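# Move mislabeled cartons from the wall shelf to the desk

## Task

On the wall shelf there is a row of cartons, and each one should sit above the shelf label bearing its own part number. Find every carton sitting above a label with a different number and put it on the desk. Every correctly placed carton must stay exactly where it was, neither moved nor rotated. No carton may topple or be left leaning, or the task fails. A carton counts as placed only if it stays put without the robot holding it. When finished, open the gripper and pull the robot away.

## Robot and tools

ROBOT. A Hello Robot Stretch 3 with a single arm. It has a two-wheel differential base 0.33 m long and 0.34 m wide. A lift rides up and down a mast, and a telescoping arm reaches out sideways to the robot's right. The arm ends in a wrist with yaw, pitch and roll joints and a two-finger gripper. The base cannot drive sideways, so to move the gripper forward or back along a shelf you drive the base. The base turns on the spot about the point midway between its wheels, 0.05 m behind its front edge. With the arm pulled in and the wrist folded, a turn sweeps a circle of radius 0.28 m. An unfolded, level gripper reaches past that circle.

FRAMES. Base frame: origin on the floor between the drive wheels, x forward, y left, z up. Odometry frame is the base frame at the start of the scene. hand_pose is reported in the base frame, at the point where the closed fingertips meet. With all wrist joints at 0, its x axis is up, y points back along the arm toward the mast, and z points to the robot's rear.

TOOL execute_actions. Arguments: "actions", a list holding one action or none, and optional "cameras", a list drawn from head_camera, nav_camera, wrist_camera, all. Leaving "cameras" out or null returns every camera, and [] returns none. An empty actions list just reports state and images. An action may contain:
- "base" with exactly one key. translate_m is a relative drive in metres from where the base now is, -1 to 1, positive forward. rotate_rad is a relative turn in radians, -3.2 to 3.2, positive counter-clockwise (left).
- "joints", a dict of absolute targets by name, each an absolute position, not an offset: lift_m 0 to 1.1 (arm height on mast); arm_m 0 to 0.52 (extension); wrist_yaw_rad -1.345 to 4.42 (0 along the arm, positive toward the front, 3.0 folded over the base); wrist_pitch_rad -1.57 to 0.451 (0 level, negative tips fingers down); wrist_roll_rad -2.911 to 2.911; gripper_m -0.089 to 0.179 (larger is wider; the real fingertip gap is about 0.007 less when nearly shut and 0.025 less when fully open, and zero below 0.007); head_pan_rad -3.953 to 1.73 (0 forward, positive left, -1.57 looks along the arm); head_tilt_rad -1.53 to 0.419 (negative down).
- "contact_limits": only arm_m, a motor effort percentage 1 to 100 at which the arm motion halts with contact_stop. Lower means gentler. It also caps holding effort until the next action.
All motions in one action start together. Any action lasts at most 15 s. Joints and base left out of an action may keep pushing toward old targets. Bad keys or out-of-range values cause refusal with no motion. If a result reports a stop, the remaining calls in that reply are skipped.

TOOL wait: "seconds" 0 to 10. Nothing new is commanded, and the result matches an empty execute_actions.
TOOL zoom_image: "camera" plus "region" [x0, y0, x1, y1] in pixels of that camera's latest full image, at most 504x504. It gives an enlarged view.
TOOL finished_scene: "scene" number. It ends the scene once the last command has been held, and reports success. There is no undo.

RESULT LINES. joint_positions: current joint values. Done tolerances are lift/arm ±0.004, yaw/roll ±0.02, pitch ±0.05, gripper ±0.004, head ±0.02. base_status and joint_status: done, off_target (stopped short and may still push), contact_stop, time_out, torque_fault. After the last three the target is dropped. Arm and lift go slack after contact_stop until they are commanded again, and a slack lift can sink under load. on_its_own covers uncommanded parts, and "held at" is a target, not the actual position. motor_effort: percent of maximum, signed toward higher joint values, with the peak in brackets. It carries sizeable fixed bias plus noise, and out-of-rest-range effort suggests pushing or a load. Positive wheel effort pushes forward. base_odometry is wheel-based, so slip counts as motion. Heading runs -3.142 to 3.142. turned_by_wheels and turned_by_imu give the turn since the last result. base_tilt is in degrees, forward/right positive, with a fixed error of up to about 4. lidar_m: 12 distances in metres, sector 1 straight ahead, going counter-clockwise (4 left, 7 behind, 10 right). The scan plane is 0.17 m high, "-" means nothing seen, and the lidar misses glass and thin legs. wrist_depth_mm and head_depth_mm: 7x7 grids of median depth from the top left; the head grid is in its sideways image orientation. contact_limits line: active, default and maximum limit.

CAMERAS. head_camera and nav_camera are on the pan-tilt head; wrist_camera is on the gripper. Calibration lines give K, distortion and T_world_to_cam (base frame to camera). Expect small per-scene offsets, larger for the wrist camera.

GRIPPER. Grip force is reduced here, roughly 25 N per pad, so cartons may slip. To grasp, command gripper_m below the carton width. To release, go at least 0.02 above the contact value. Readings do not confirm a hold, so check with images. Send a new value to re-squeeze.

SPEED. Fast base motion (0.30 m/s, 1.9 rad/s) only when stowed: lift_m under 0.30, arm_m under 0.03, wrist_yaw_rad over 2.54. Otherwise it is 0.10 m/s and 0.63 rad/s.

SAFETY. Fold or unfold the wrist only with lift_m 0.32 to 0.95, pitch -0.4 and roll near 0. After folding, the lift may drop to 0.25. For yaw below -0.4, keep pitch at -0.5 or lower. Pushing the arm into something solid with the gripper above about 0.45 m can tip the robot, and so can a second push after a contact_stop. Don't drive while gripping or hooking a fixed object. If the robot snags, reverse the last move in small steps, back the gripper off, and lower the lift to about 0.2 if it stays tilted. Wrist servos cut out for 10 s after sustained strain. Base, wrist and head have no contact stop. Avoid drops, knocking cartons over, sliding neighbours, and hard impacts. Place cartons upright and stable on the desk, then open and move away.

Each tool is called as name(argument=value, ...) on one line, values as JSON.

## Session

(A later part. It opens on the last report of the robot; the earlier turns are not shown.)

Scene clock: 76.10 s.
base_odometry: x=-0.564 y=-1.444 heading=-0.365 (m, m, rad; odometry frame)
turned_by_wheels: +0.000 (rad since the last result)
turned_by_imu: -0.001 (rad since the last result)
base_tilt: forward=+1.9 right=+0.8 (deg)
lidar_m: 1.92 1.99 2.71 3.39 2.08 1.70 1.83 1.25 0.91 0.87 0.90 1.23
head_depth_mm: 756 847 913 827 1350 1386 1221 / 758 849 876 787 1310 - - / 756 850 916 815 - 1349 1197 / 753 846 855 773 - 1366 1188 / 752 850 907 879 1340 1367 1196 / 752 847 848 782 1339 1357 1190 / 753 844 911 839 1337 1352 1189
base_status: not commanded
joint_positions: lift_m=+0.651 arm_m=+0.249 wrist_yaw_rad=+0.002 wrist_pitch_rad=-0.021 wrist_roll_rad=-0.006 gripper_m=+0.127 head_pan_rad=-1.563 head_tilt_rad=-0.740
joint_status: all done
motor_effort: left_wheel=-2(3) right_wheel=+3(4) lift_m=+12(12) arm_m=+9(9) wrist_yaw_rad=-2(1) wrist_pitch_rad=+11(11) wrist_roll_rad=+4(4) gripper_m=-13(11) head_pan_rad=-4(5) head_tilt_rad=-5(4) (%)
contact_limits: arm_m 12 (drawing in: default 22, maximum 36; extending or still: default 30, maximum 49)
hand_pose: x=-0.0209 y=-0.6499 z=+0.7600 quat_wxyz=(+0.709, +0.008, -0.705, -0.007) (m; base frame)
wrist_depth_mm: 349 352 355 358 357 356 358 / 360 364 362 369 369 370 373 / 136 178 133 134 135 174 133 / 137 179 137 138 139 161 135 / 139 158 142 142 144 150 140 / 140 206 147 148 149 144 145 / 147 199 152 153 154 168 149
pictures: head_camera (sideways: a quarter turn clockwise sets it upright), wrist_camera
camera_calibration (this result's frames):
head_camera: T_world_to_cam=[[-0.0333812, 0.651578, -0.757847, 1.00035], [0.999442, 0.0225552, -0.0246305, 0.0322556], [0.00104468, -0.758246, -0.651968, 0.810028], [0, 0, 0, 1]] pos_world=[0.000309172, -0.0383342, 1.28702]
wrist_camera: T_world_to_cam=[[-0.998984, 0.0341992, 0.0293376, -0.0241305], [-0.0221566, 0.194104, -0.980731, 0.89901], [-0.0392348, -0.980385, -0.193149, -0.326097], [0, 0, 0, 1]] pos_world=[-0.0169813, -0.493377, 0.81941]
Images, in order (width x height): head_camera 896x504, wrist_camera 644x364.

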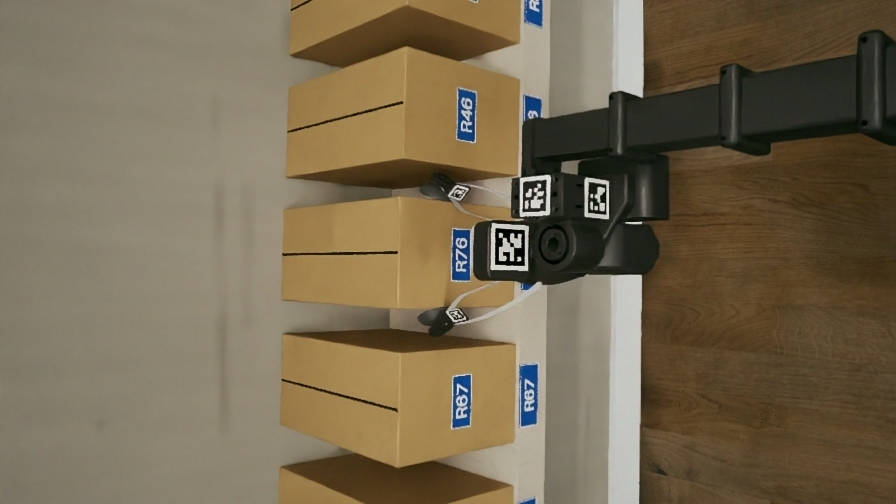

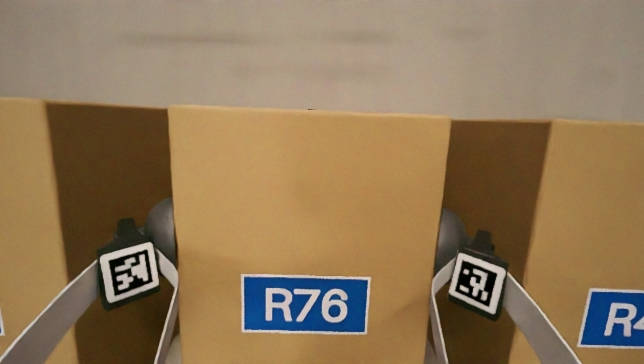

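execute_actions(actions=[{"joints":{"gripper_m":0.04}}], cameras=[])

execute_actions(actions=[{"joints":{"lift_m":0.67}}], cameras=["head_camera","wrist_camera"])

Scene clock: 80.03 s.
base_odometry: x=-0.564 y=-1.444 heading=-0.365 (m, m, rad; odometry frame)
turned_by_wheels: +0.000 (rad since the last result)
turned_by_imu: -0.001 (rad since the last result)
base_tilt: forward=+2.1 right=+0.7 (deg)
lidar_m: 1.92 1.99 2.71 3.40 2.08 1.70 1.83 1.25 0.91 0.87 0.90 1.23
head_depth_mm: 757 850 906 827 1351 1379 1231 / 757 850 873 786 1316 - - / 754 849 913 817 - 1344 1197 / 755 849 860 772 - 1363 1192 / 754 848 910 872 1340 1356 1187 / 753 847 848 782 1337 1359 1181 / 752 844 907 842 1335 1349 1187
base_status: not commanded
joint_positions: lift_m=+0.651 arm_m=+0.250 wrist_yaw_rad=+0.002 wrist_pitch_rad=-0.021 wrist_roll_rad=-0.006 gripper_m=+0.095 head_pan_rad=-1.563 head_tilt_rad=-0.740
joint_status: gripper_m off_target (ended at +0.095, target +0.040)
motor_effort: left_wheel=-2(2) right_wheel=+3(2) lift_m=+12(12) arm_m=+5(8) wrist_yaw_rad=-1(1) wrist_pitch_rad=+11(11) wrist_roll_rad=+4(4) gripper_m=-99(100) head_pan_rad=-4(5) head_tilt_rad=-4(4) (%)
hand_pose: x=-0.0210 y=-0.6502 z=+0.7600 quat_wxyz=(+0.709, +0.008, -0.705, -0.007) (m; base frame)
wrist_depth_mm: 347 354 352 358 356 360 360 / 362 363 364 368 368 368 376 / 136 178 132 133 135 174 132 / 137 179 137 137 138 161 135 / 139 160 141 141 143 149 139 / 139 214 146 147 147 145 144 / 149 197 151 152 154 168 149
pictures: none
No camera images: the call's "cameras" was empty. Leave "cameras" out to get every camera's image.

Scene clock: 80.97 s.
base_odometry: x=-0.564 y=-1.444 heading=-0.365 (m, m, rad; odometry frame)
turned_by_wheels: +0.000 (rad since the last result)
turned_by_imu: +0.000 (rad since the last result)
base_tilt: forward=+2.0 right=+0.8 (deg)
lidar_m: 1.92 1.99 2.71 3.43 2.08 1.70 1.82 1.25 0.91 0.87 0.91 1.23
head_depth_mm: 755 851 912 828 1356 1379 1223 / 755 851 873 788 1311 - - / 755 848 909 812 - 1368 1199 / 753 846 853 773 - 1370 1192 / 755 851 910 875 1345 1360 1187 / 755 849 852 781 1340 1356 1181 / 753 843 910 843 1330 1357 1183
base_status: not commanded
joint_positions: lift_m=+0.669 arm_m=+0.250 wrist_yaw_rad=+0.002 wrist_pitch_rad=-0.043 wrist_roll_rad=-0.006 gripper_m=+0.081 head_pan_rad=-1.563 head_tilt_rad=-0.740
joint_status: all done
on_its_own: gripper_m moved -0.014 toward your old target +0.040
motor_effort: left_wheel=-2(2) right_wheel=+2(3) lift_m=+46(47) arm_m=+4(5) wrist_yaw_rad=-1(2) wrist_pitch_rad=+24(24) wrist_roll_rad=+4(4) gripper_m=-99(100) head_pan_rad=-4(4) head_tilt_rad=-4(4) (%)
hand_pose: x=-0.0210 y=-0.6495 z=+0.7728 quat_wxyz=(+0.709, +0.016, -0.705, -0.015) (m; base frame)
wrist_depth_mm: 347 350 354 348 355 354 359 / 359 360 362 364 361 371 370 / 148 206 132 133 134 335 379 / 137 180 136 136 137 161 135 / 139 159 139 140 141 154 140 / 142 - 143 144 145 147 145 / 152 185 148 148 151 169 151
pictures: head_camera (sideways: a quarter turn clockwise sets it upright), wrist_camera
camera_calibration (this result's frames):
head_camera: T_world_to_cam=[[-0.0333813, 0.651578, -0.757846, 1.00035], [0.999442, 0.0225553, -0.0246305, 0.0322556], [0.00104477, -0.758246, -0.651968, 0.810028], [0, 0, 0, 1]] pos_world=[0.000309176, -0.0383342, 1.28702]
wrist_camera: T_world_to_cam=[[-0.998983, 0.0335546, 0.0301316, -0.0255535], [-0.0221992, 0.215708, -0.976206, 0.922017], [-0.0392558, -0.975881, -0.214743, -0.303692], [0, 0, 0, 1]] pos_world=[-0.0169811, -0.494396, 0.835633]
Images, in order (width x height): head_camera 896x504, wrist_camera 644x364.

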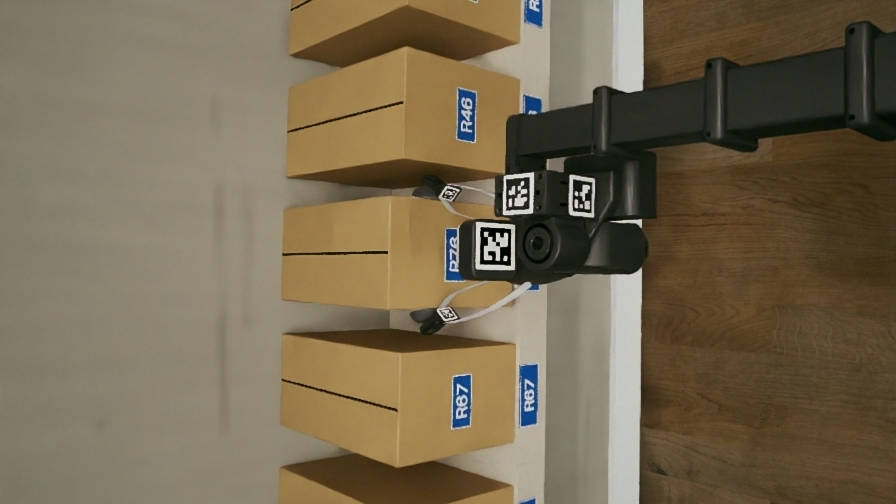

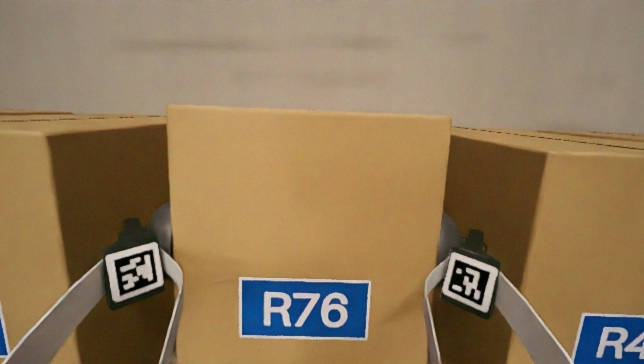

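execute_actions(actions=[{"joints":{"lift_m":0.69}}], cameras=["head_camera","wrist_camera"])

Scene clock: 87.50 s.
base_odometry: x=-0.564 y=-1.444 heading=-0.365 (m, m, rad; odometry frame)
turned_by_wheels: +0.000 (rad since the last result)
turned_by_imu: -0.001 (rad since the last result)
base_tilt: forward=+2.0 right=+0.8 (deg)
lidar_m: 1.92 1.99 2.71 3.41 2.08 1.70 1.83 1.25 0.90 0.87 0.90 1.23
head_depth_mm: 756 851 911 826 1353 1397 1231 / 756 848 870 787 1311 - - / 754 848 913 795 - 1371 1199 / 753 850 837 754 - 1371 1191 / 753 845 912 876 1335 1355 1190 / 755 844 847 783 1330 1355 1180 / 752 848 908 841 1338 1346 1180
base_status: not commanded
joint_positions: lift_m=+0.689 arm_m=+0.250 wrist_yaw_rad=+0.003 wrist_pitch_rad=-0.064 wrist_roll_rad=-0.006 gripper_m=+0.074 head_pan_rad=-1.563 head_tilt_rad=-0.740
joint_status: all done
on_its_own: gripper_m is held at +0.073, not at your +0.040, by its stall guard, which is still easing; wrist_pitch_rad is at rest, and its effort (+35) is outside its rest range (-20 to +32)
motor_effort: left_wheel=-2(2) right_wheel=+2(2) lift_m=+47(49) arm_m=+4(4) wrist_yaw_rad=-2(2) wrist_pitch_rad=+35(35) wrist_roll_rad=+4(4) gripper_m=-78(83) head_pan_rad=-4(4) head_tilt_rad=-4(4) (%)
hand_pose: x=-0.0207 y=-0.6487 z=+0.7873 quat_wxyz=(+0.709, +0.024, -0.704, -0.022) (m; base frame)
wrist_depth_mm: 349 347 349 352 351 355 355 / 360 360 361 362 367 365 368 / 301 274 132 133 134 373 377 / 141 179 135 136 137 173 145 / 140 160 138 139 140 155 140 / 142 166 141 142 143 148 146 / - 185 145 146 147 168 153
pictures: head_camera (sideways: a quarter turn clockwise sets it upright), wrist_camera
camera_calibration (this result's frames):
head_camera: T_world_to_cam=[[-0.0333813, 0.651578, -0.757846, 1.00035], [0.999442, 0.0225553, -0.0246305, 0.0322556], [0.00104477, -0.758246, -0.651968, 0.810028], [0, 0, 0, 1]] pos_world=[0.000309176, -0.0383342, 1.28702]
wrist_camera: T_world_to_cam=[[-0.999017, 0.0317929, 0.0308762, -0.027467], [-0.0224976, 0.236443, -0.971385, 0.945698], [-0.0381836, -0.971125, -0.235495, -0.280343], [0, 0, 0, 1]] pos_world=[-0.0168686, -0.494978, 0.853465]
Images, in order (width x height): head_camera 896x504, wrist_camera 644x364.

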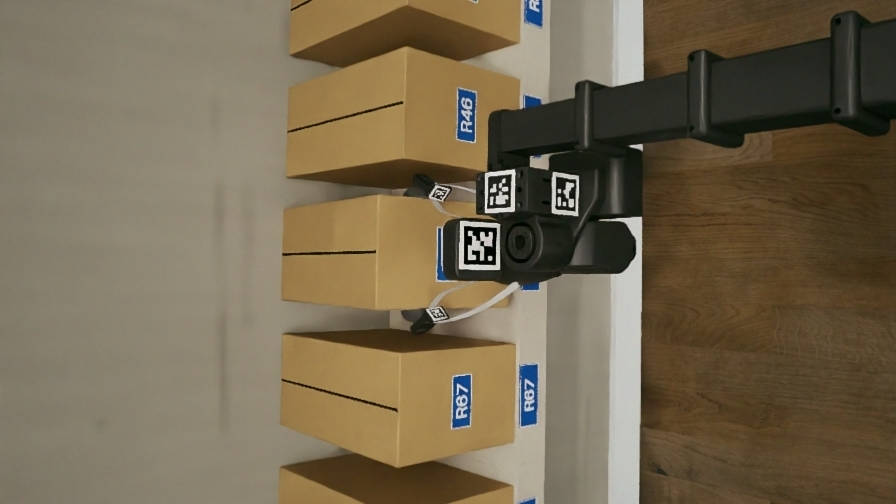

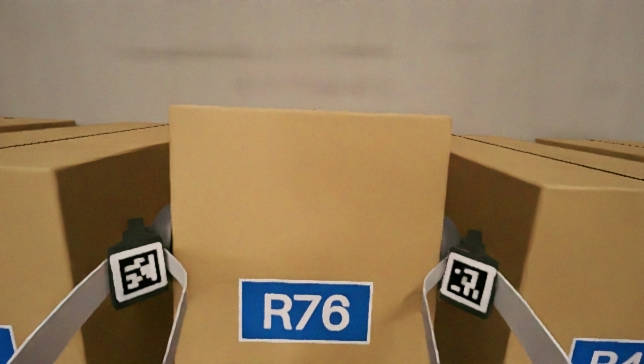

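execute_actions(actions=[{"joints":{"arm_m":0.02}}])

Scene clock: 96.67 s.
base_odometry: x=-0.564 y=-1.444 heading=-0.365 (m, m, rad; odometry frame)
turned_by_wheels: +0.000 (rad since the last result)
turned_by_imu: -0.001 (rad since the last result)
base_tilt: forward=+2.0 right=+0.8 (deg)
lidar_m: 1.92 1.99 2.71 3.41 2.07 1.69 1.83 1.25 0.90 0.87 0.90 1.23
head_depth_mm: 756 854 908 826 1348 1388 1238 / 754 848 870 787 1347 1373 1262 / 755 847 931 770 595 1347 - / 755 844 962 654 581 650 - / 755 848 929 819 609 1340 1191 / 754 846 850 782 1346 1359 1179 / 754 845 906 840 1333 1351 1182
base_status: not commanded
joint_positions: lift_m=+0.689 arm_m=+0.020 wrist_yaw_rad=+0.002 wrist_pitch_rad=-0.034 wrist_roll_rad=-0.006 gripper_m=+0.090 head_pan_rad=-1.563 head_tilt_rad=-0.740
joint_status: all done
on_its_own: gripper_m is held at +0.089, not at your +0.040, by its stall guard, which is not easing now
motor_effort: left_wheel=-3(2) right_wheel=+3(3) lift_m=+46(48) arm_m=-3(4) wrist_yaw_rad=-1(2) wrist_pitch_rad=+19(37) wrist_roll_rad=+4(4) gripper_m=-61(67) head_pan_rad=-4(4) head_tilt_rad=-5(4) (%)
hand_pose: x=-0.0210 y=-0.4206 z=+0.7950 quat_wxyz=(+0.709, +0.013, -0.705, -0.012) (m; base frame)
wrist_depth_mm: 559 552 566 561 567 576 580 / 583 566 582 586 583 578 591 / 420 450 138 139 139 595 606 / 365 365 141 141 141 375 368 / 369 415 143 143 143 386 387 / 380 - 145 146 145 398 400 / 685 681 148 148 148 692 715
pictures: head_camera (sideways: a quarter turn clockwise sets it upright), nav_camera (sideways: a quarter turn counterclockwise sets it upright), wrist_camera
camera_calibration (this result's frames):
head_camera: T_world_to_cam=[[-0.0333802, 0.651608, -0.757821, 1.00032], [0.999442, 0.0225542, -0.0246299, 0.0322548], [0.00104304, -0.758221, -0.651997, 0.810066], [0, 0, 0, 1]] pos_world=[0.000309094, -0.0383336, 1.28702]
nav_camera: T_world_to_cam=[[0.0391946, -0.64569, 0.762593, -0.951248], [-0.998849, -0.00419376, 0.0477864, -0.00414827], [-0.0276571, -0.763588, -0.645111, 0.801591], [0, 0, 0, 1]] pos_world=[0.0553099, -0.00214372, 1.24273]
wrist_camera: T_world_to_cam=[[-0.998972, 0.0341611, 0.0298101, -0.0334825], [-0.0221027, 0.20714, -0.978062, 0.892227], [-0.0395866, -0.977715, -0.206172, -0.0830784], [0, 0, 0, 1]] pos_world=[-0.0170163, -0.264899, 0.856522]
Images, in order (width x height): head_camera 896x504, nav_camera 672x504, wrist_camera 644x364.

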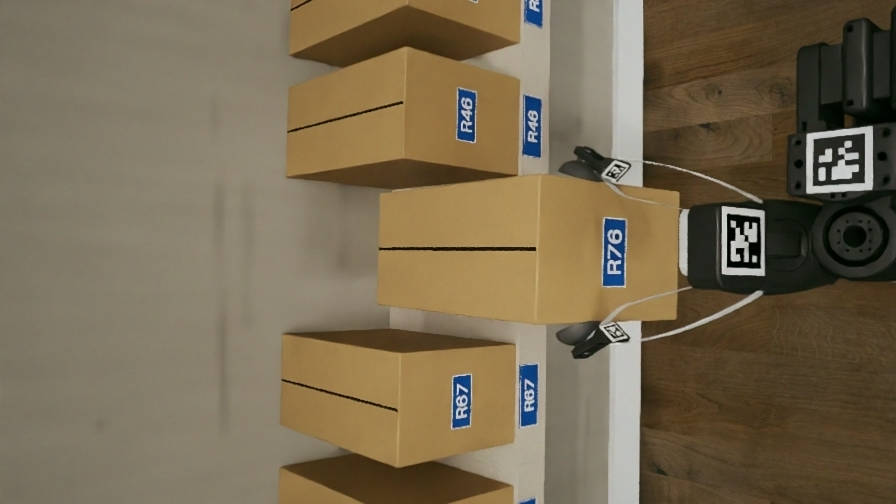

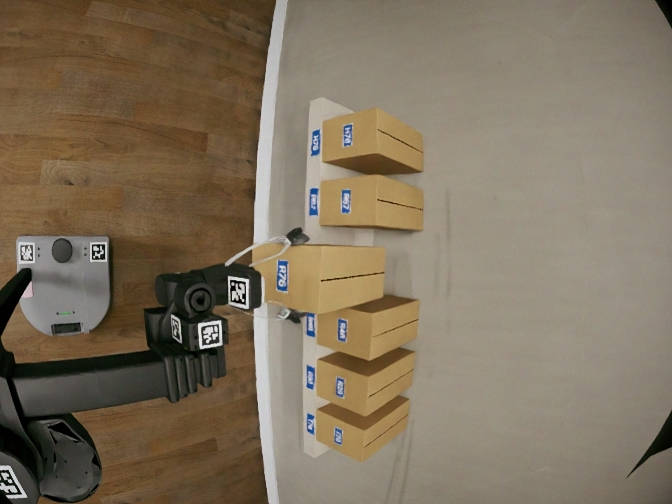

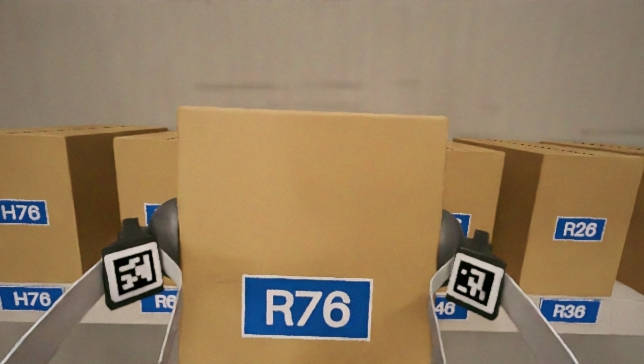

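execute_actions(actions=[{"joints":{"arm_m":0.17},"contact_limits":{"arm_m":20}}], cameras=[])

execute_actions(actions=[{"joints":{"lift_m":0.655}}], cameras=[])

execute_actions(actions=[{"joints":{"gripper_m":0.135}}], cameras=[])

execute_actions(actions=[{"joints":{"arm_m":0.0}}], cameras=["head_camera","wrist_camera"])

Scene clock: 105.93 s.
base_odometry: x=-0.564 y=-1.444 heading=-0.365 (m, m, rad; odometry frame)
turned_by_wheels: +0.000 (rad since the last result)
turned_by_imu: -0.001 (rad since the last result)
base_tilt: forward=+2.0 right=+0.8 (deg)
lidar_m: 1.92 1.99 2.70 3.40 2.08 1.70 1.82 1.25 0.91 0.87 0.90 1.23
head_depth_mm: 756 850 909 827 1349 1379 1230 / 755 848 872 786 1097 - - / 754 845 911 788 883 - 1201 / 755 848 838 702 - 1312 1184 / 752 850 913 749 1337 1369 1185 / 752 847 845 782 1347 1352 1187 / 751 844 905 841 1336 1353 1182
base_status: not commanded
joint_positions: lift_m=+0.689 arm_m=+0.170 wrist_yaw_rad=+0.002 wrist_pitch_rad=-0.034 wrist_roll_rad=-0.006 gripper_m=+0.090 head_pan_rad=-1.563 head_tilt_rad=-0.740
joint_status: all done
on_its_own: gripper_m is held at +0.089, not at your +0.040, by its stall guard, which is not easing now
motor_effort: left_wheel=-2(2) right_wheel=+2(3) lift_m=+46(46) arm_m=+4(6) wrist_yaw_rad=-1(1) wrist_pitch_rad=+19(18) wrist_roll_rad=+3(4) gripper_m=-62(61) head_pan_rad=-4(4) head_tilt_rad=-4(4) (%)
contact_limits: arm_m 20 (drawing in: default 22, maximum 36; extending or still: default 30, maximum 49)
hand_pose: x=-0.0210 y=-0.5699 z=+0.7951 quat_wxyz=(+0.709, +0.013, -0.705, -0.012) (m; base frame)
wrist_depth_mm: 424 421 423 430 428 427 438 / 431 439 434 446 440 443 447 / 409 437 139 139 139 458 457 / 210 214 141 141 141 219 220 / 217 217 144 143 144 224 226 / 224 - 146 146 146 232 239 / 235 234 148 148 149 242 256
pictures: none
No camera images: the call's "cameras" was empty. Leave "cameras" out to get every camera's image.

Scene clock: 107.07 s.
base_odometry: x=-0.564 y=-1.444 heading=-0.365 (m, m, rad; odometry frame)
turned_by_wheels: +0.000 (rad since the last result)
turned_by_imu: +0.000 (rad since the last result)
base_tilt: forward=+2.0 right=+0.8 (deg)
lidar_m: 1.92 1.99 2.72 3.41 2.08 1.70 1.82 1.25 0.91 0.87 0.90 1.23
head_depth_mm: 757 851 906 827 1354 1374 1210 / 756 850 874 787 1317 - - / 753 850 914 779 884 - 1202 / 754 850 860 719 - 1309 1191 / 755 845 913 791 1338 1363 1190 / 751 846 849 781 1337 1364 1188 / 749 842 907 839 1334 1354 1179
base_status: not commanded
joint_positions: lift_m=+0.656 arm_m=+0.170 wrist_yaw_rad=+0.002 wrist_pitch_rad=-0.024 wrist_roll_rad=-0.006 gripper_m=+0.090 head_pan_rad=-1.563 head_tilt_rad=-0.740
joint_status: all done
on_its_own: gripper_m is held at +0.089, not at your +0.040, by its stall guard, which is not easing now
motor_effort: left_wheel=-3(2) right_wheel=+2(3) lift_m=+12(42) arm_m=+3(4) wrist_yaw_rad=-1(2) wrist_pitch_rad=+13(19) wrist_roll_rad=+4(4) gripper_m=-64(62) head_pan_rad=-4(4) head_tilt_rad=-4(3) (%)
hand_pose: x=-0.0210 y=-0.5702 z=+0.7642 quat_wxyz=(+0.709, +0.009, -0.705, -0.008) (m; base frame)
wrist_depth_mm: 423 427 426 426 429 431 431 / 438 438 438 437 447 442 445 / 203 205 134 135 135 213 223 / 211 211 138 138 138 217 216 / 217 214 143 142 142 223 227 / 223 228 146 148 147 232 236 / 233 234 152 152 152 241 254
pictures: none
No camera images: the call's "cameras" was empty. Leave "cameras" out to get every camera's image.

Scene clock: 108.00 s.
base_odometry: x=-0.564 y=-1.444 heading=-0.365 (m, m, rad; odometry frame)
turned_by_wheels: +0.000 (rad since the last result)
turned_by_imu: +0.000 (rad since the last result)
base_tilt: forward=+1.9 right=+0.8 (deg)
lidar_m: 1.92 1.99 2.70 3.41 2.08 1.70 1.82 1.25 0.91 0.87 0.90 1.23
head_depth_mm: 756 850 911 828 1349 1389 1203 / 753 851 871 787 1313 - - / 756 851 915 790 1315 - 1202 / 755 845 859 724 - 1315 1189 / 753 843 910 771 1343 1364 1193 / 754 844 852 782 1338 1363 1184 / 751 842 909 838 1335 1356 1183
base_status: not commanded
joint_positions: lift_m=+0.656 arm_m=+0.170 wrist_yaw_rad=+0.001 wrist_pitch_rad=-0.024 wrist_roll_rad=-0.006 gripper_m=+0.133 head_pan_rad=-1.563 head_tilt_rad=-0.740
joint_status: all done
motor_effort: left_wheel=-2(2) right_wheel=+3(3) lift_m=+13(13) arm_m=+4(3) wrist_yaw_rad=-1(1) wrist_pitch_rad=+12(13) wrist_roll_rad=+4(4) gripper_m=+100(100) head_pan_rad=-4(4) head_tilt_rad=-4(4) (%)
hand_pose: x=-0.0211 y=-0.5702 z=+0.7643 quat_wxyz=(+0.709, +0.009, -0.705, -0.008) (m; base frame)
wrist_depth_mm: 421 419 422 429 428 434 429 / 438 440 439 436 442 444 448 / 205 205 137 138 138 210 230 / 210 211 141 141 142 216 217 / 217 216 146 146 146 222 226 / 223 229 150 151 151 232 236 / 233 233 155 156 157 241 253
pictures: none
No camera images: the call's "cameras" was empty. Leave "cameras" out to get every camera's image.

Scene clock: 110.50 s.
base_odometry: x=-0.564 y=-1.444 heading=-0.365 (m, m, rad; odometry frame)
turned_by_wheels: +0.000 (rad since the last result)
turned_by_imu: +0.000 (rad since the last result)
base_tilt: forward=+1.9 right=+0.8 (deg)
lidar_m: 1.92 1.99 2.71 3.41 2.08 1.70 1.83 1.25 0.91 0.87 0.91 1.23
head_depth_mm: 757 851 915 824 1369 1384 1203 / 755 849 870 787 1343 1375 1225 / 754 846 909 794 1343 1363 1210 / 755 850 856 720 1338 1388 - / 756 843 913 801 1324 1362 1194 / 754 848 845 783 1340 1352 1187 / 748 844 910 839 1339 1344 1182
base_status: not commanded
joint_positions: lift_m=+0.656 arm_m=+0.000 wrist_yaw_rad=+0.001 wrist_pitch_rad=-0.021 wrist_roll_rad=-0.006 gripper_m=+0.135 head_pan_rad=-1.563 head_tilt_rad=-0.740
joint_status: all done
motor_effort: left_wheel=-2(2) right_wheel=+3(3) lift_m=+13(13) arm_m=-3(2) wrist_yaw_rad=-1(1) wrist_pitch_rad=+11(13) wrist_roll_rad=+4(4) gripper_m=+0(89) head_pan_rad=-4(4) head_tilt_rad=-4(4) (%)
hand_pose: x=-0.0211 y=-0.4010 z=+0.7651 quat_wxyz=(+0.709, +0.008, -0.705, -0.007) (m; base frame)
wrist_depth_mm: 573 573 581 589 589 596 596 / 602 598 601 602 611 615 619 / 374 374 374 307 383 409 617 / 378 389 381 310 396 396 390 / 393 407 394 321 406 409 413 / 398 691 401 332 409 411 419 / 701 706 707 708 710 719 715
pictures: head_camera (sideways: a quarter turn clockwise sets it upright), wrist_camera
camera_calibration (this result's frames):
head_camera: T_world_to_cam=[[-0.0333738, 0.651632, -0.757801, 1.00029], [0.999442, 0.0225449, -0.0246295, 0.0322542], [0.0010352, -0.7582, -0.652021, 0.810097], [0, 0, 0, 1]] pos_world=[0.000308702, -0.0383331, 1.28702]
wrist_camera: T_world_to_cam=[[-0.998966, 0.0348992, 0.0291514, -0.0325419], [-0.0218566, 0.193657, -0.980826, 0.855614], [-0.0398754, -0.980448, -0.192694, -0.0815328], [0, 0, 0, 1]] pos_world=[-0.0170586, -0.244498, 0.824446]
Images, in order (width x height): head_camera 896x504, wrist_camera 644x364.

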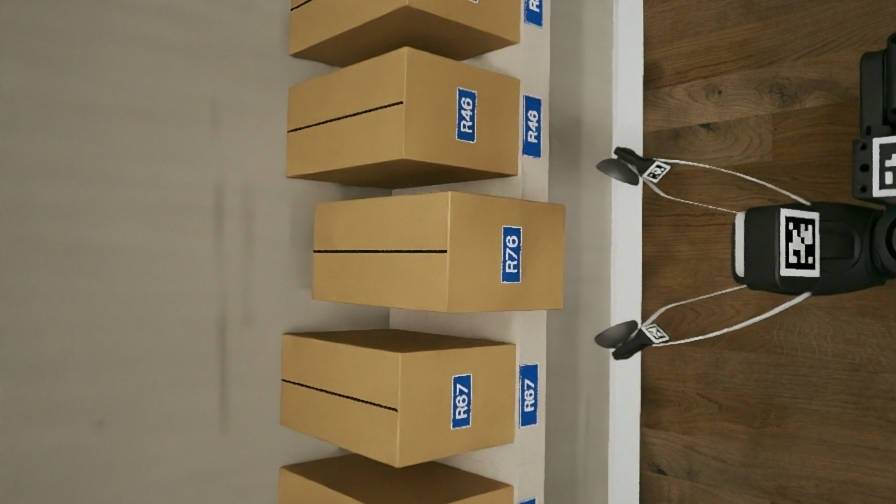

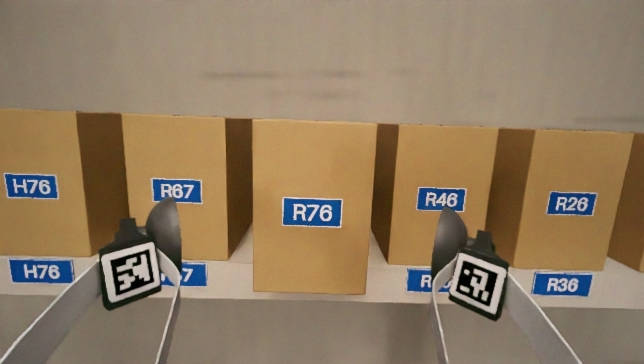

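execute_actions(actions=[{"joints":{"lift_m":1.05,"wrist_pitch_rad":-1.57}}], cameras=[])

execute_actions(actions=[{"joints":{"arm_m":0.41,"head_tilt_rad":-0.6}}])

Scene clock: 118.10 s.
base_odometry: x=-0.564 y=-1.444 heading=-0.365 (m, m, rad; odometry frame)
turned_by_wheels: +0.000 (rad since the last result)
turned_by_imu: -0.001 (rad since the last result)
base_tilt: forward=+1.9 right=+0.8 (deg)
lidar_m: 1.92 1.99 2.71 3.40 2.07 1.70 1.83 1.25 0.91 0.87 0.90 1.23
head_depth_mm: 741 - - - - 1333 1215 / 742 - - - - - - / 744 - - - - - - / 741 - 825 718 - - - / 751 849 909 806 1345 1390 1164 / 757 844 852 782 1350 1348 1206 / 752 846 911 837 1335 1352 1179
base_status: not commanded
joint_positions: lift_m=+1.049 arm_m=+0.000 wrist_yaw_rad=+0.001 wrist_pitch_rad=-1.565 wrist_roll_rad=-0.006 gripper_m=+0.135 head_pan_rad=-1.563 head_tilt_rad=-0.740
joint_status: all done
motor_effort: left_wheel=-3(3) right_wheel=+3(3) lift_m=+46(47) arm_m=-3(4) wrist_yaw_rad=-1(1) wrist_pitch_rad=-4(10) wrist_roll_rad=+4(4) gripper_m=+0(0) head_pan_rad=-5(4) head_tilt_rad=-4(4) (%)
hand_pose: x=-0.0217 y=-0.1227 z=+0.9316 quat_wxyz=(+0.503, +0.500, -0.499, -0.497) (m; base frame)
wrist_depth_mm: 977 - - - - - - / - - - - - - - / - - - - - - - / - - - - - - - / - - - - - - - / - - - - - - - / - - - - - - -
pictures: none
No camera images: the call's "cameras" was empty. Leave "cameras" out to get every camera's image.

Scene clock: 122.30 s.
base_odometry: x=-0.564 y=-1.444 heading=-0.365 (m, m, rad; odometry frame)
turned_by_wheels: +0.000 (rad since the last result)
turned_by_imu: -0.001 (rad since the last result)
base_tilt: forward=+1.9 right=+0.9 (deg)
lidar_m: 1.92 1.99 2.71 3.43 2.07 1.70 1.82 1.25 0.91 0.87 0.91 1.23
head_depth_mm: 716 835 902 891 837 1354 1284 / - 825 900 837 806 1355 1279 / - 833 907 909 821 1338 1270 / 723 803 946 828 715 1343 1260 / 736 808 897 918 799 1332 1269 / 732 805 892 817 799 1327 1260 / 732 807 892 874 841 1338 1250
base_status: not commanded
joint_positions: lift_m=+1.049 arm_m=+0.410 wrist_yaw_rad=+0.001 wrist_pitch_rad=-1.566 wrist_roll_rad=-0.005 gripper_m=+0.135 head_pan_rad=-1.563 head_tilt_rad=-0.606
joint_status: all done
motor_effort: left_wheel=-3(3) right_wheel=+3(3) lift_m=+45(46) arm_m=+3(4) wrist_yaw_rad=+0(1) wrist_pitch_rad=-4(3) wrist_roll_rad=+4(4) gripper_m=+1(0) head_pan_rad=-4(4) head_tilt_rad=+2(17) (%)
hand_pose: x=-0.0217 y=-0.5318 z=+0.9316 quat_wxyz=(+0.503, +0.500, -0.499, -0.498) (m; base frame)
wrist_depth_mm: 239 243 277 245 252 249 257 / 318 253 280 254 291 258 268 / - - - 258 - - - / - - - - - - - / - - - - - - - / - - - - - - - / - - - - - - -
pictures: head_camera (sideways: a quarter turn clockwise sets it upright), nav_camera (sideways: a quarter turn counterclockwise sets it upright), wrist_camera
camera_calibration (this result's frames):
head_camera: T_world_to_cam=[[-0.0324959, 0.543978, -0.83847, 1.10545], [0.999471, 0.0190142, -0.0263998, 0.0345633], [0.00158196, -0.838884, -0.544308, 0.669968], [0, 0, 0, 1]] pos_world=[0.000317761, -0.039971, 1.29247]
nav_camera: T_world_to_cam=[[0.0383064, -0.537474, 0.84241, -1.0553], [-0.998898, 0.00228867, 0.0468825, -0.00297946], [-0.0271261, -0.843277, -0.536794, 0.660674], [0, 0, 0, 1]] pos_world=[0.0553699, -0.010056, 1.24378]
wrist_camera: T_world_to_cam=[[-0.998907, -0.0276579, 0.0376692, -0.0745632], [-0.0209319, 0.98548, 0.168499, 0.394645], [-0.0417826, 0.167527, -0.984982, 1.17083], [0, 0, 0, 1]] pos_world=[-0.0173009, -0.587122, 1.08955]
Images, in order (width x height): head_camera 896x504, nav_camera 672x504, wrist_camera 644x364.

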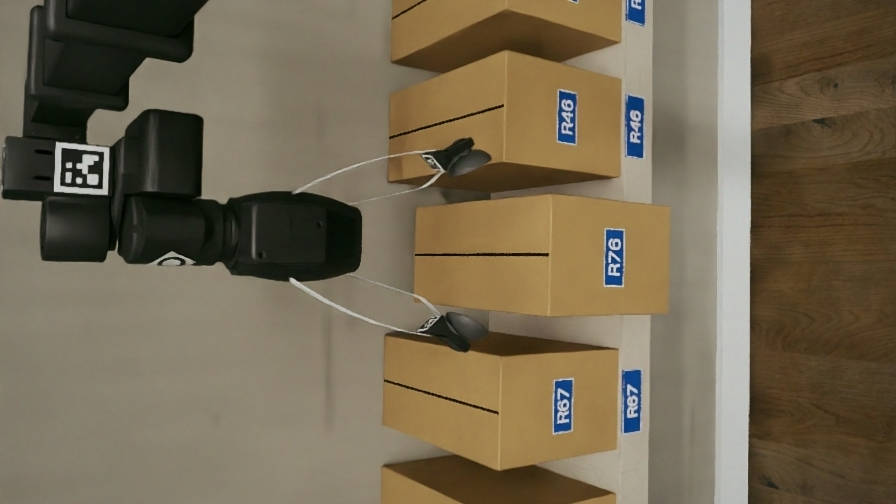

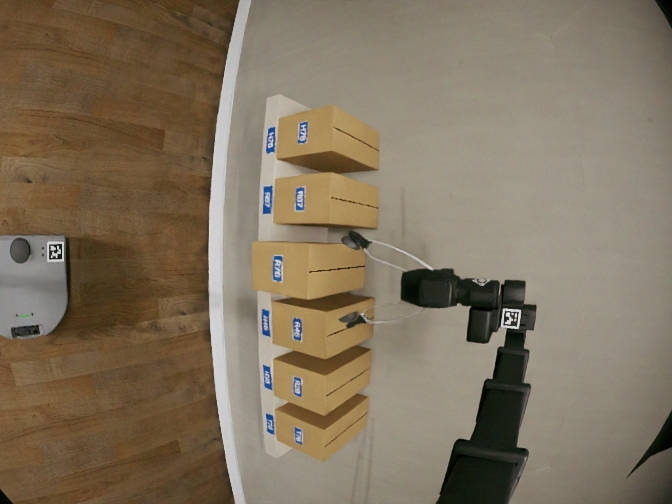

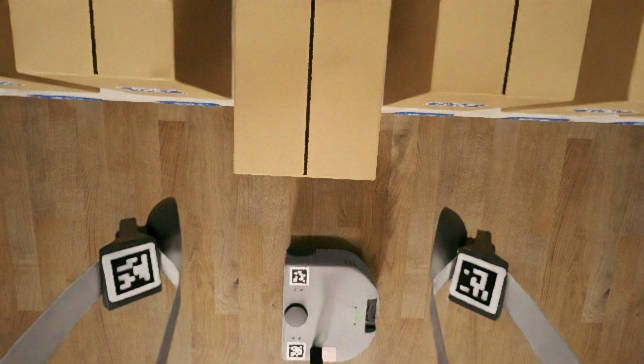

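execute_actions(actions=[{"joints":{"arm_m":0.51,"gripper_m":0.127}}], cameras=["head_camera","wrist_camera"])

Scene clock: 127.77 s.
base_odometry: x=-0.564 y=-1.444 heading=-0.365 (m, m, rad; odometry frame)
turned_by_wheels: +0.000 (rad since the last result)
turned_by_imu: -0.001 (rad since the last result)
base_tilt: forward=+2.0 right=+0.9 (deg)
lidar_m: 1.92 1.99 2.71 3.41 2.08 1.70 1.82 1.25 0.90 0.87 0.90 1.23
head_depth_mm: - 822 905 894 831 1352 1278 / 728 815 899 836 806 1340 1284 / - 823 902 896 818 1349 1278 / 721 797 916 827 718 1339 1271 / 734 807 895 919 800 1346 1266 / 734 808 891 818 798 1334 1262 / 733 806 896 873 841 1320 1252
base_status: not commanded
joint_positions: lift_m=+1.049 arm_m=+0.510 wrist_yaw_rad=+0.001 wrist_pitch_rad=-1.566 wrist_roll_rad=-0.005 gripper_m=+0.127 head_pan_rad=-1.563 head_tilt_rad=-0.606
joint_status: all done
motor_effort: left_wheel=-2(2) right_wheel=+3(3) lift_m=+45(46) arm_m=+4(4) wrist_yaw_rad=-1(1) wrist_pitch_rad=-3(3) wrist_roll_rad=+4(3) gripper_m=+0(100) head_pan_rad=-4(3) head_tilt_rad=+3(3) (%)
hand_pose: x=-0.0217 y=-0.6318 z=+0.9316 quat_wxyz=(+0.503, +0.500, -0.499, -0.498) (m; base frame)
wrist_depth_mm: 239 243 275 246 250 249 257 / 245 249 279 252 266 257 266 / 254 255 284 258 263 262 275 / 259 262 291 266 272 272 276 / - - - 275 - - - / - - - 283 - - - / - - - - - - -
pictures: head_camera (sideways: a quarter turn clockwise sets it upright), wrist_camera
camera_calibration (this result's frames):
head_camera: T_world_to_cam=[[-0.0324954, 0.543938, -0.838496, 1.10548], [0.999471, 0.0190125, -0.0264003, 0.034564], [0.00158176, -0.83891, -0.544268, 0.669917], [0, 0, 0, 1]] pos_world=[0.000317745, -0.0399715, 1.29247]
wrist_camera: T_world_to_cam=[[-0.998907, -0.0276596, 0.0376666, -0.0773271], [-0.02093, 0.985463, 0.168595, 0.493068], [-0.0417824, 0.167623, -0.984965, 1.18762], [0, 0, 0, 1]] pos_world=[-0.017301, -0.687112, 1.08955]
Images, in order (width x height): head_camera 896x504, wrist_camera 644x364.

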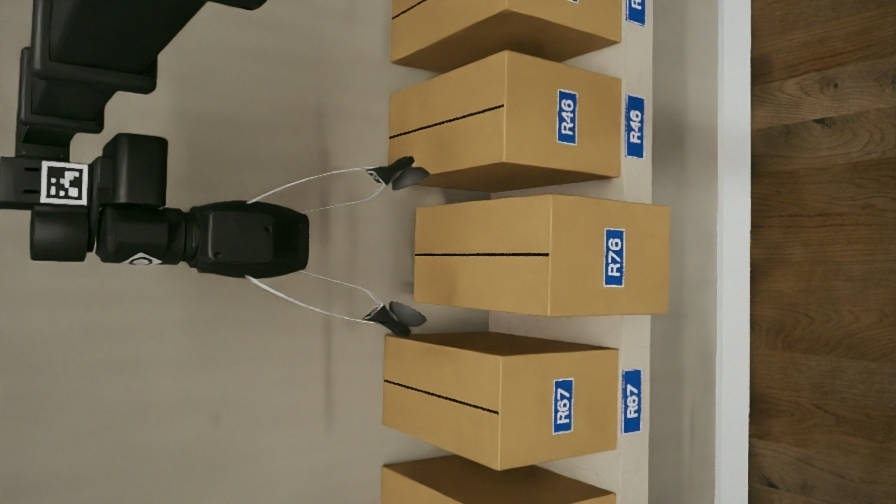

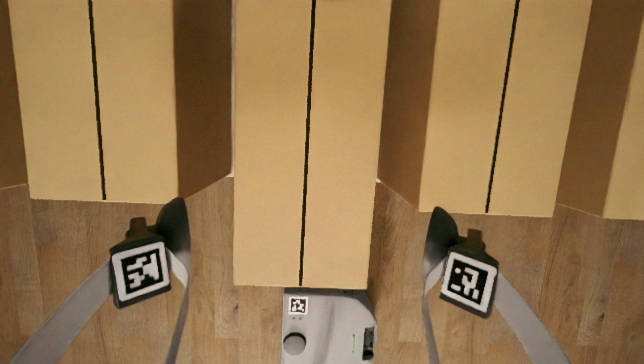

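execute_actions(actions=[{"joints":{"arm_m":0.52,"lift_m":0.93}}], cameras=["head_camera","wrist_camera"])

Scene clock: 134.27 s.
base_odometry: x=-0.564 y=-1.444 heading=-0.365 (m, m, rad; odometry frame)
turned_by_wheels: +0.000 (rad since the last result)
turned_by_imu: -0.001 (rad since the last result)
base_tilt: forward=+1.9 right=+0.9 (deg)
lidar_m: 1.92 1.99 2.71 3.40 2.08 1.70 1.83 1.25 0.91 0.87 0.90 1.23
head_depth_mm: 740 812 876 - 864 1353 1280 / 740 797 - 805 808 1341 1272 / 737 785 914 901 821 1343 1270 / 736 799 - 796 718 1343 1265 / 736 808 898 913 800 1338 1267 / 734 804 899 816 797 1326 1264 / 733 810 897 869 843 1331 1257
base_status: not commanded
joint_positions: lift_m=+0.931 arm_m=+0.517 wrist_yaw_rad=+0.001 wrist_pitch_rad=-1.567 wrist_roll_rad=-0.005 gripper_m=+0.127 head_pan_rad=-1.563 head_tilt_rad=-0.606
joint_status: all done
joint sent to its limit — the command would take arm_m past its upper limit, so that joint was sent only as far as its limit.
motor_effort: left_wheel=+1(2) right_wheel=-3(4) lift_m=+9(42) arm_m=+4(3) wrist_yaw_rad=-1(1) wrist_pitch_rad=-2(3) wrist_roll_rad=+3(3) gripper_m=-13(12) head_pan_rad=-4(5) head_tilt_rad=+2(2) (%)
hand_pose: x=-0.0217 y=-0.6391 z=+0.8133 quat_wxyz=(+0.502, +0.501, -0.499, -0.498) (m; base frame)
wrist_depth_mm: 138 181 134 135 137 161 138 / 140 181 138 139 141 159 143 / 142 184 142 143 145 158 147 / 145 186 146 148 149 155 151 / 148 165 150 151 153 155 155 / - - 155 156 157 159 160 / - - 160 161 164 - -
pictures: head_camera (sideways: a quarter turn clockwise sets it upright), wrist_camera
camera_calibration (this result's frames):
head_camera: T_world_to_cam=[[-0.0324954, 0.543938, -0.838496, 1.10548], [0.999471, 0.0190125, -0.0264003, 0.034564], [0.00158176, -0.83891, -0.544268, 0.669917], [0, 0, 0, 1]] pos_world=[0.000317745, -0.0399715, 1.29247]
wrist_camera: T_world_to_cam=[[-0.998907, -0.0277084, 0.0376334, -0.0730795], [-0.0209313, 0.985251, 0.169831, 0.519106], [-0.0417841, 0.168857, -0.984754, 1.07296], [0, 0, 0, 1]] pos_world=[-0.0173013, -0.694653, 0.971196]
Images, in order (width x height): head_camera 896x504, wrist_camera 644x364.

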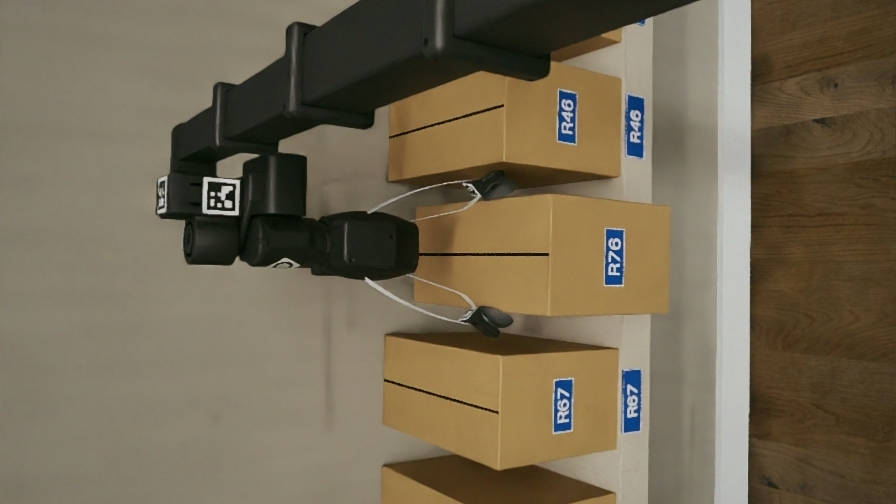

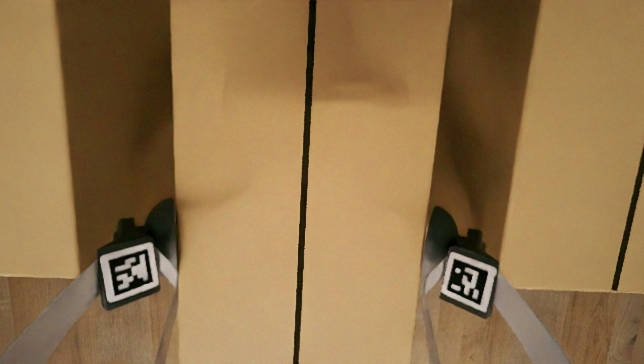

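execute_actions(actions=[{"joints":{"lift_m":0.918}}], cameras=["wrist_camera"])

execute_actions(actions=[{"joints":{"gripper_m":0.05}}], cameras=[])

execute_actions(actions=[{"joints":{"lift_m":0.96}}], cameras=["head_camera","wrist_camera"])

Scene clock: 137.93 s.
base_odometry: x=-0.564 y=-1.444 heading=-0.365 (m, m, rad; odometry frame)
turned_by_wheels: +0.000 (rad since the last result)
turned_by_imu: -0.001 (rad since the last result)
base_tilt: forward=+2.0 right=+0.9 (deg)
lidar_m: 1.92 1.99 2.71 3.42 2.07 1.69 1.83 1.25 0.91 0.87 0.90 1.23
head_depth_mm: 740 814 877 - - 1365 1283 / 739 803 - 804 808 1358 1280 / 737 790 915 901 822 1341 1270 / 736 798 - 795 717 1332 1270 / 735 809 898 921 800 1340 1271 / 733 811 898 814 801 1338 1261 / 732 807 894 869 841 1333 1257
base_status: not commanded
joint_positions: lift_m=+0.919 arm_m=+0.517 wrist_yaw_rad=+0.001 wrist_pitch_rad=-1.569 wrist_roll_rad=-0.005 gripper_m=+0.127 head_pan_rad=-1.563 head_tilt_rad=-0.606
joint_status: all done
motor_effort: left_wheel=+2(2) right_wheel=-5(5) lift_m=+6(7) arm_m=+3(4) wrist_yaw_rad=-1(1) wrist_pitch_rad=+0(2) wrist_roll_rad=+4(3) gripper_m=-21(20) head_pan_rad=-4(4) head_tilt_rad=+3(2) (%)
hand_pose: x=-0.0217 y=-0.6386 z=+0.8015 quat_wxyz=(+0.502, +0.501, -0.499, -0.499) (m; base frame)
wrist_depth_mm: 138 168 123 124 125 162 127 / 139 170 127 128 129 159 131 / 140 172 131 132 133 157 135 / 141 173 134 135 136 156 139 / 143 165 138 139 140 145 143 / - - 142 144 145 146 148 / - - 147 148 151 - -
pictures: wrist_camera
camera_calibration (this result's frames):
wrist_camera: T_world_to_cam=[[-0.998908, -0.0277796, 0.0375763, -0.0726189], [-0.0209213, 0.984884, 0.17195, 0.518644], [-0.0417849, 0.170976, -0.984389, 1.06227], [0, 0, 0, 1]] pos_world=[-0.0173018, -0.694444, 0.959239]
Images, in order (width x height): wrist_camera 644x364.

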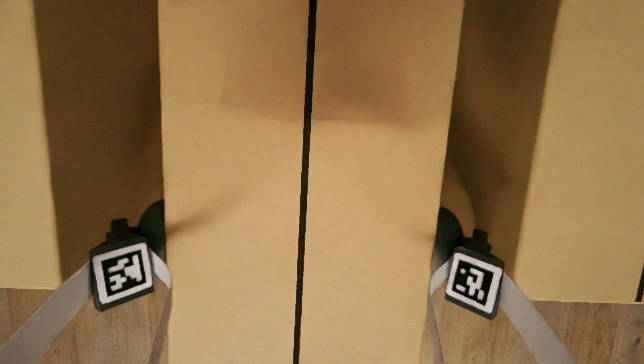

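Scene clock: 139.20 s.
base_odometry: x=-0.564 y=-1.444 heading=-0.365 (m, m, rad; odometry frame)
turned_by_wheels: +0.000 (rad since the last result)
turned_by_imu: +0.000 (rad since the last result)
base_tilt: forward=+2.0 right=+0.9 (deg)
lidar_m: 1.92 1.99 2.71 3.41 2.07 1.70 1.82 1.25 0.91 0.87 0.90 1.23
head_depth_mm: 739 811 889 - - 1374 1279 / 739 797 - 806 805 1351 1279 / 738 789 930 901 821 1342 1279 / 737 800 - 798 715 1341 1264 / 735 808 894 917 798 1341 1261 / 732 806 894 814 796 1336 1258 / 732 803 892 870 841 1332 1257
base_status: not commanded
joint_positions: lift_m=+0.919 arm_m=+0.517 wrist_yaw_rad=+0.001 wrist_pitch_rad=-1.569 wrist_roll_rad=-0.005 gripper_m=+0.097 head_pan_rad=-1.563 head_tilt_rad=-0.606
joint_status: gripper_m off_target (ended at +0.097, target +0.050)
motor_effort: left_wheel=+1(2) right_wheel=-3(5) lift_m=+10(10) arm_m=+4(3) wrist_yaw_rad=+0(1) wrist_pitch_rad=-1(1) wrist_roll_rad=+4(3) gripper_m=-100(100) head_pan_rad=-5(4) head_tilt_rad=+3(3) (%)
hand_pose: x=-0.0217 y=-0.6386 z=+0.8013 quat_wxyz=(+0.502, +0.501, -0.499, -0.499) (m; base frame)
wrist_depth_mm: 139 169 122 124 125 161 127 / 140 171 126 127 128 158 130 / 141 173 130 131 132 155 134 / 143 176 133 134 136 154 138 / 143 165 137 138 140 148 142 / 153 - 142 142 144 146 146 / - - 146 147 150 - -
pictures: none
No camera images: the call's "cameras" was empty. Leave "cameras" out to get every camera's image.

Scene clock: 140.40 s.
base_odometry: x=-0.564 y=-1.444 heading=-0.365 (m, m, rad; odometry frame)
turned_by_wheels: +0.000 (rad since the last result)
turned_by_imu: +0.000 (rad since the last result)
base_tilt: forward=+2.0 right=+0.8 (deg)
lidar_m: 1.92 1.99 2.71 3.40 2.07 1.70 1.82 1.25 0.90 0.87 0.90 1.23
head_depth_mm: 740 807 - - 846 1356 1276 / 739 779 915 835 807 1350 1277 / 737 - 903 836 772 1336 1276 / 737 800 - 755 698 1344 1273 / 735 809 899 909 843 1339 1269 / 734 807 895 816 799 1339 1255 / 731 802 892 868 838 1341 1259
base_status: not commanded
joint_positions: lift_m=+0.959 arm_m=+0.517 wrist_yaw_rad=+0.001 wrist_pitch_rad=-1.569 wrist_roll_rad=-0.005 gripper_m=+0.080 head_pan_rad=-1.563 head_tilt_rad=-0.606
joint_status: all done
on_its_own: gripper_m moved -0.017 toward your old target +0.050
motor_effort: left_wheel=-2(1) right_wheel=+2(3) lift_m=+46(46) arm_m=+3(3) wrist_yaw_rad=-1(1) wrist_pitch_rad=-1(1) wrist_roll_rad=+3(3) gripper_m=-100(100) head_pan_rad=-4(4) head_tilt_rad=+3(2) (%)
hand_pose: x=-0.0217 y=-0.6386 z=+0.8416 quat_wxyz=(+0.502, +0.501, -0.499, -0.498) (m; base frame)
wrist_depth_mm: 157 182 125 124 124 165 165 / 161 185 127 128 127 170 170 / 166 187 131 131 130 174 174 / 170 188 134 134 134 179 179 / 176 177 138 137 137 184 186 / - - 142 140 141 - - / - - 145 145 146 - -
pictures: head_camera (sideways: a quarter turn clockwise sets it upright), wrist_camera
camera_calibration (this result's frames):
head_camera: T_world_to_cam=[[-0.0324954, 0.543938, -0.838496, 1.10548], [0.999471, 0.0190125, -0.0264003, 0.034564], [0.00158176, -0.83891, -0.544268, 0.669917], [0, 0, 0, 1]] pos_world=[0.000317745, -0.0399715, 1.29247]
wrist_camera: T_world_to_cam=[[-0.998908, -0.0277469, 0.0375785, -0.0741091], [-0.0208921, 0.984898, 0.171868, 0.511837], [-0.0417798, 0.170896, -0.984403, 1.10178], [0, 0, 0, 1]] pos_world=[-0.0173026, -0.694454, 0.999415]
Images, in order (width x height): head_camera 896x504, wrist_camera 644x364.

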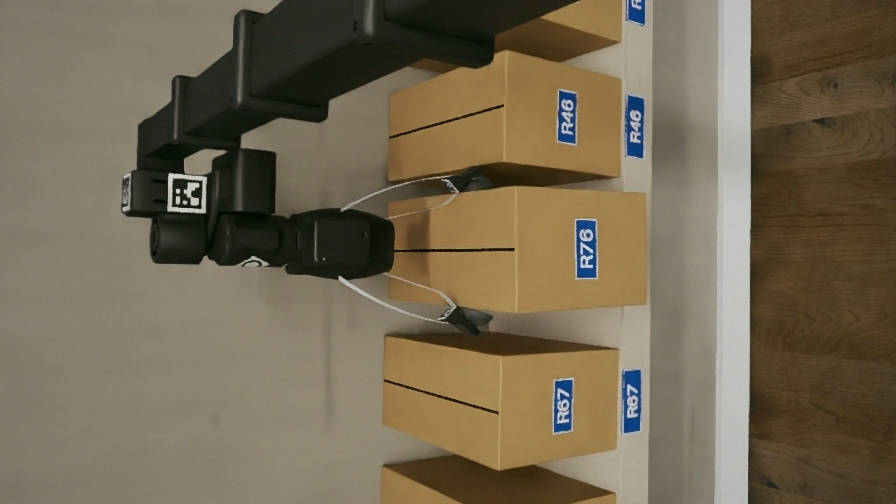

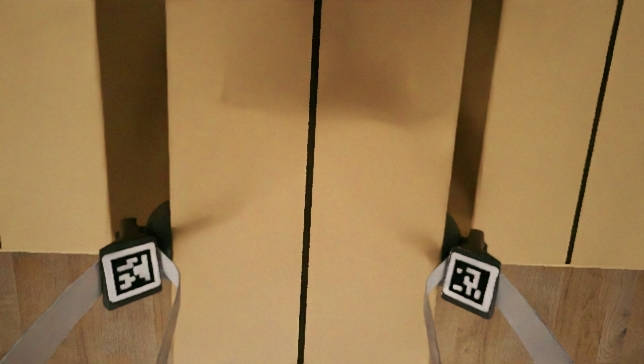

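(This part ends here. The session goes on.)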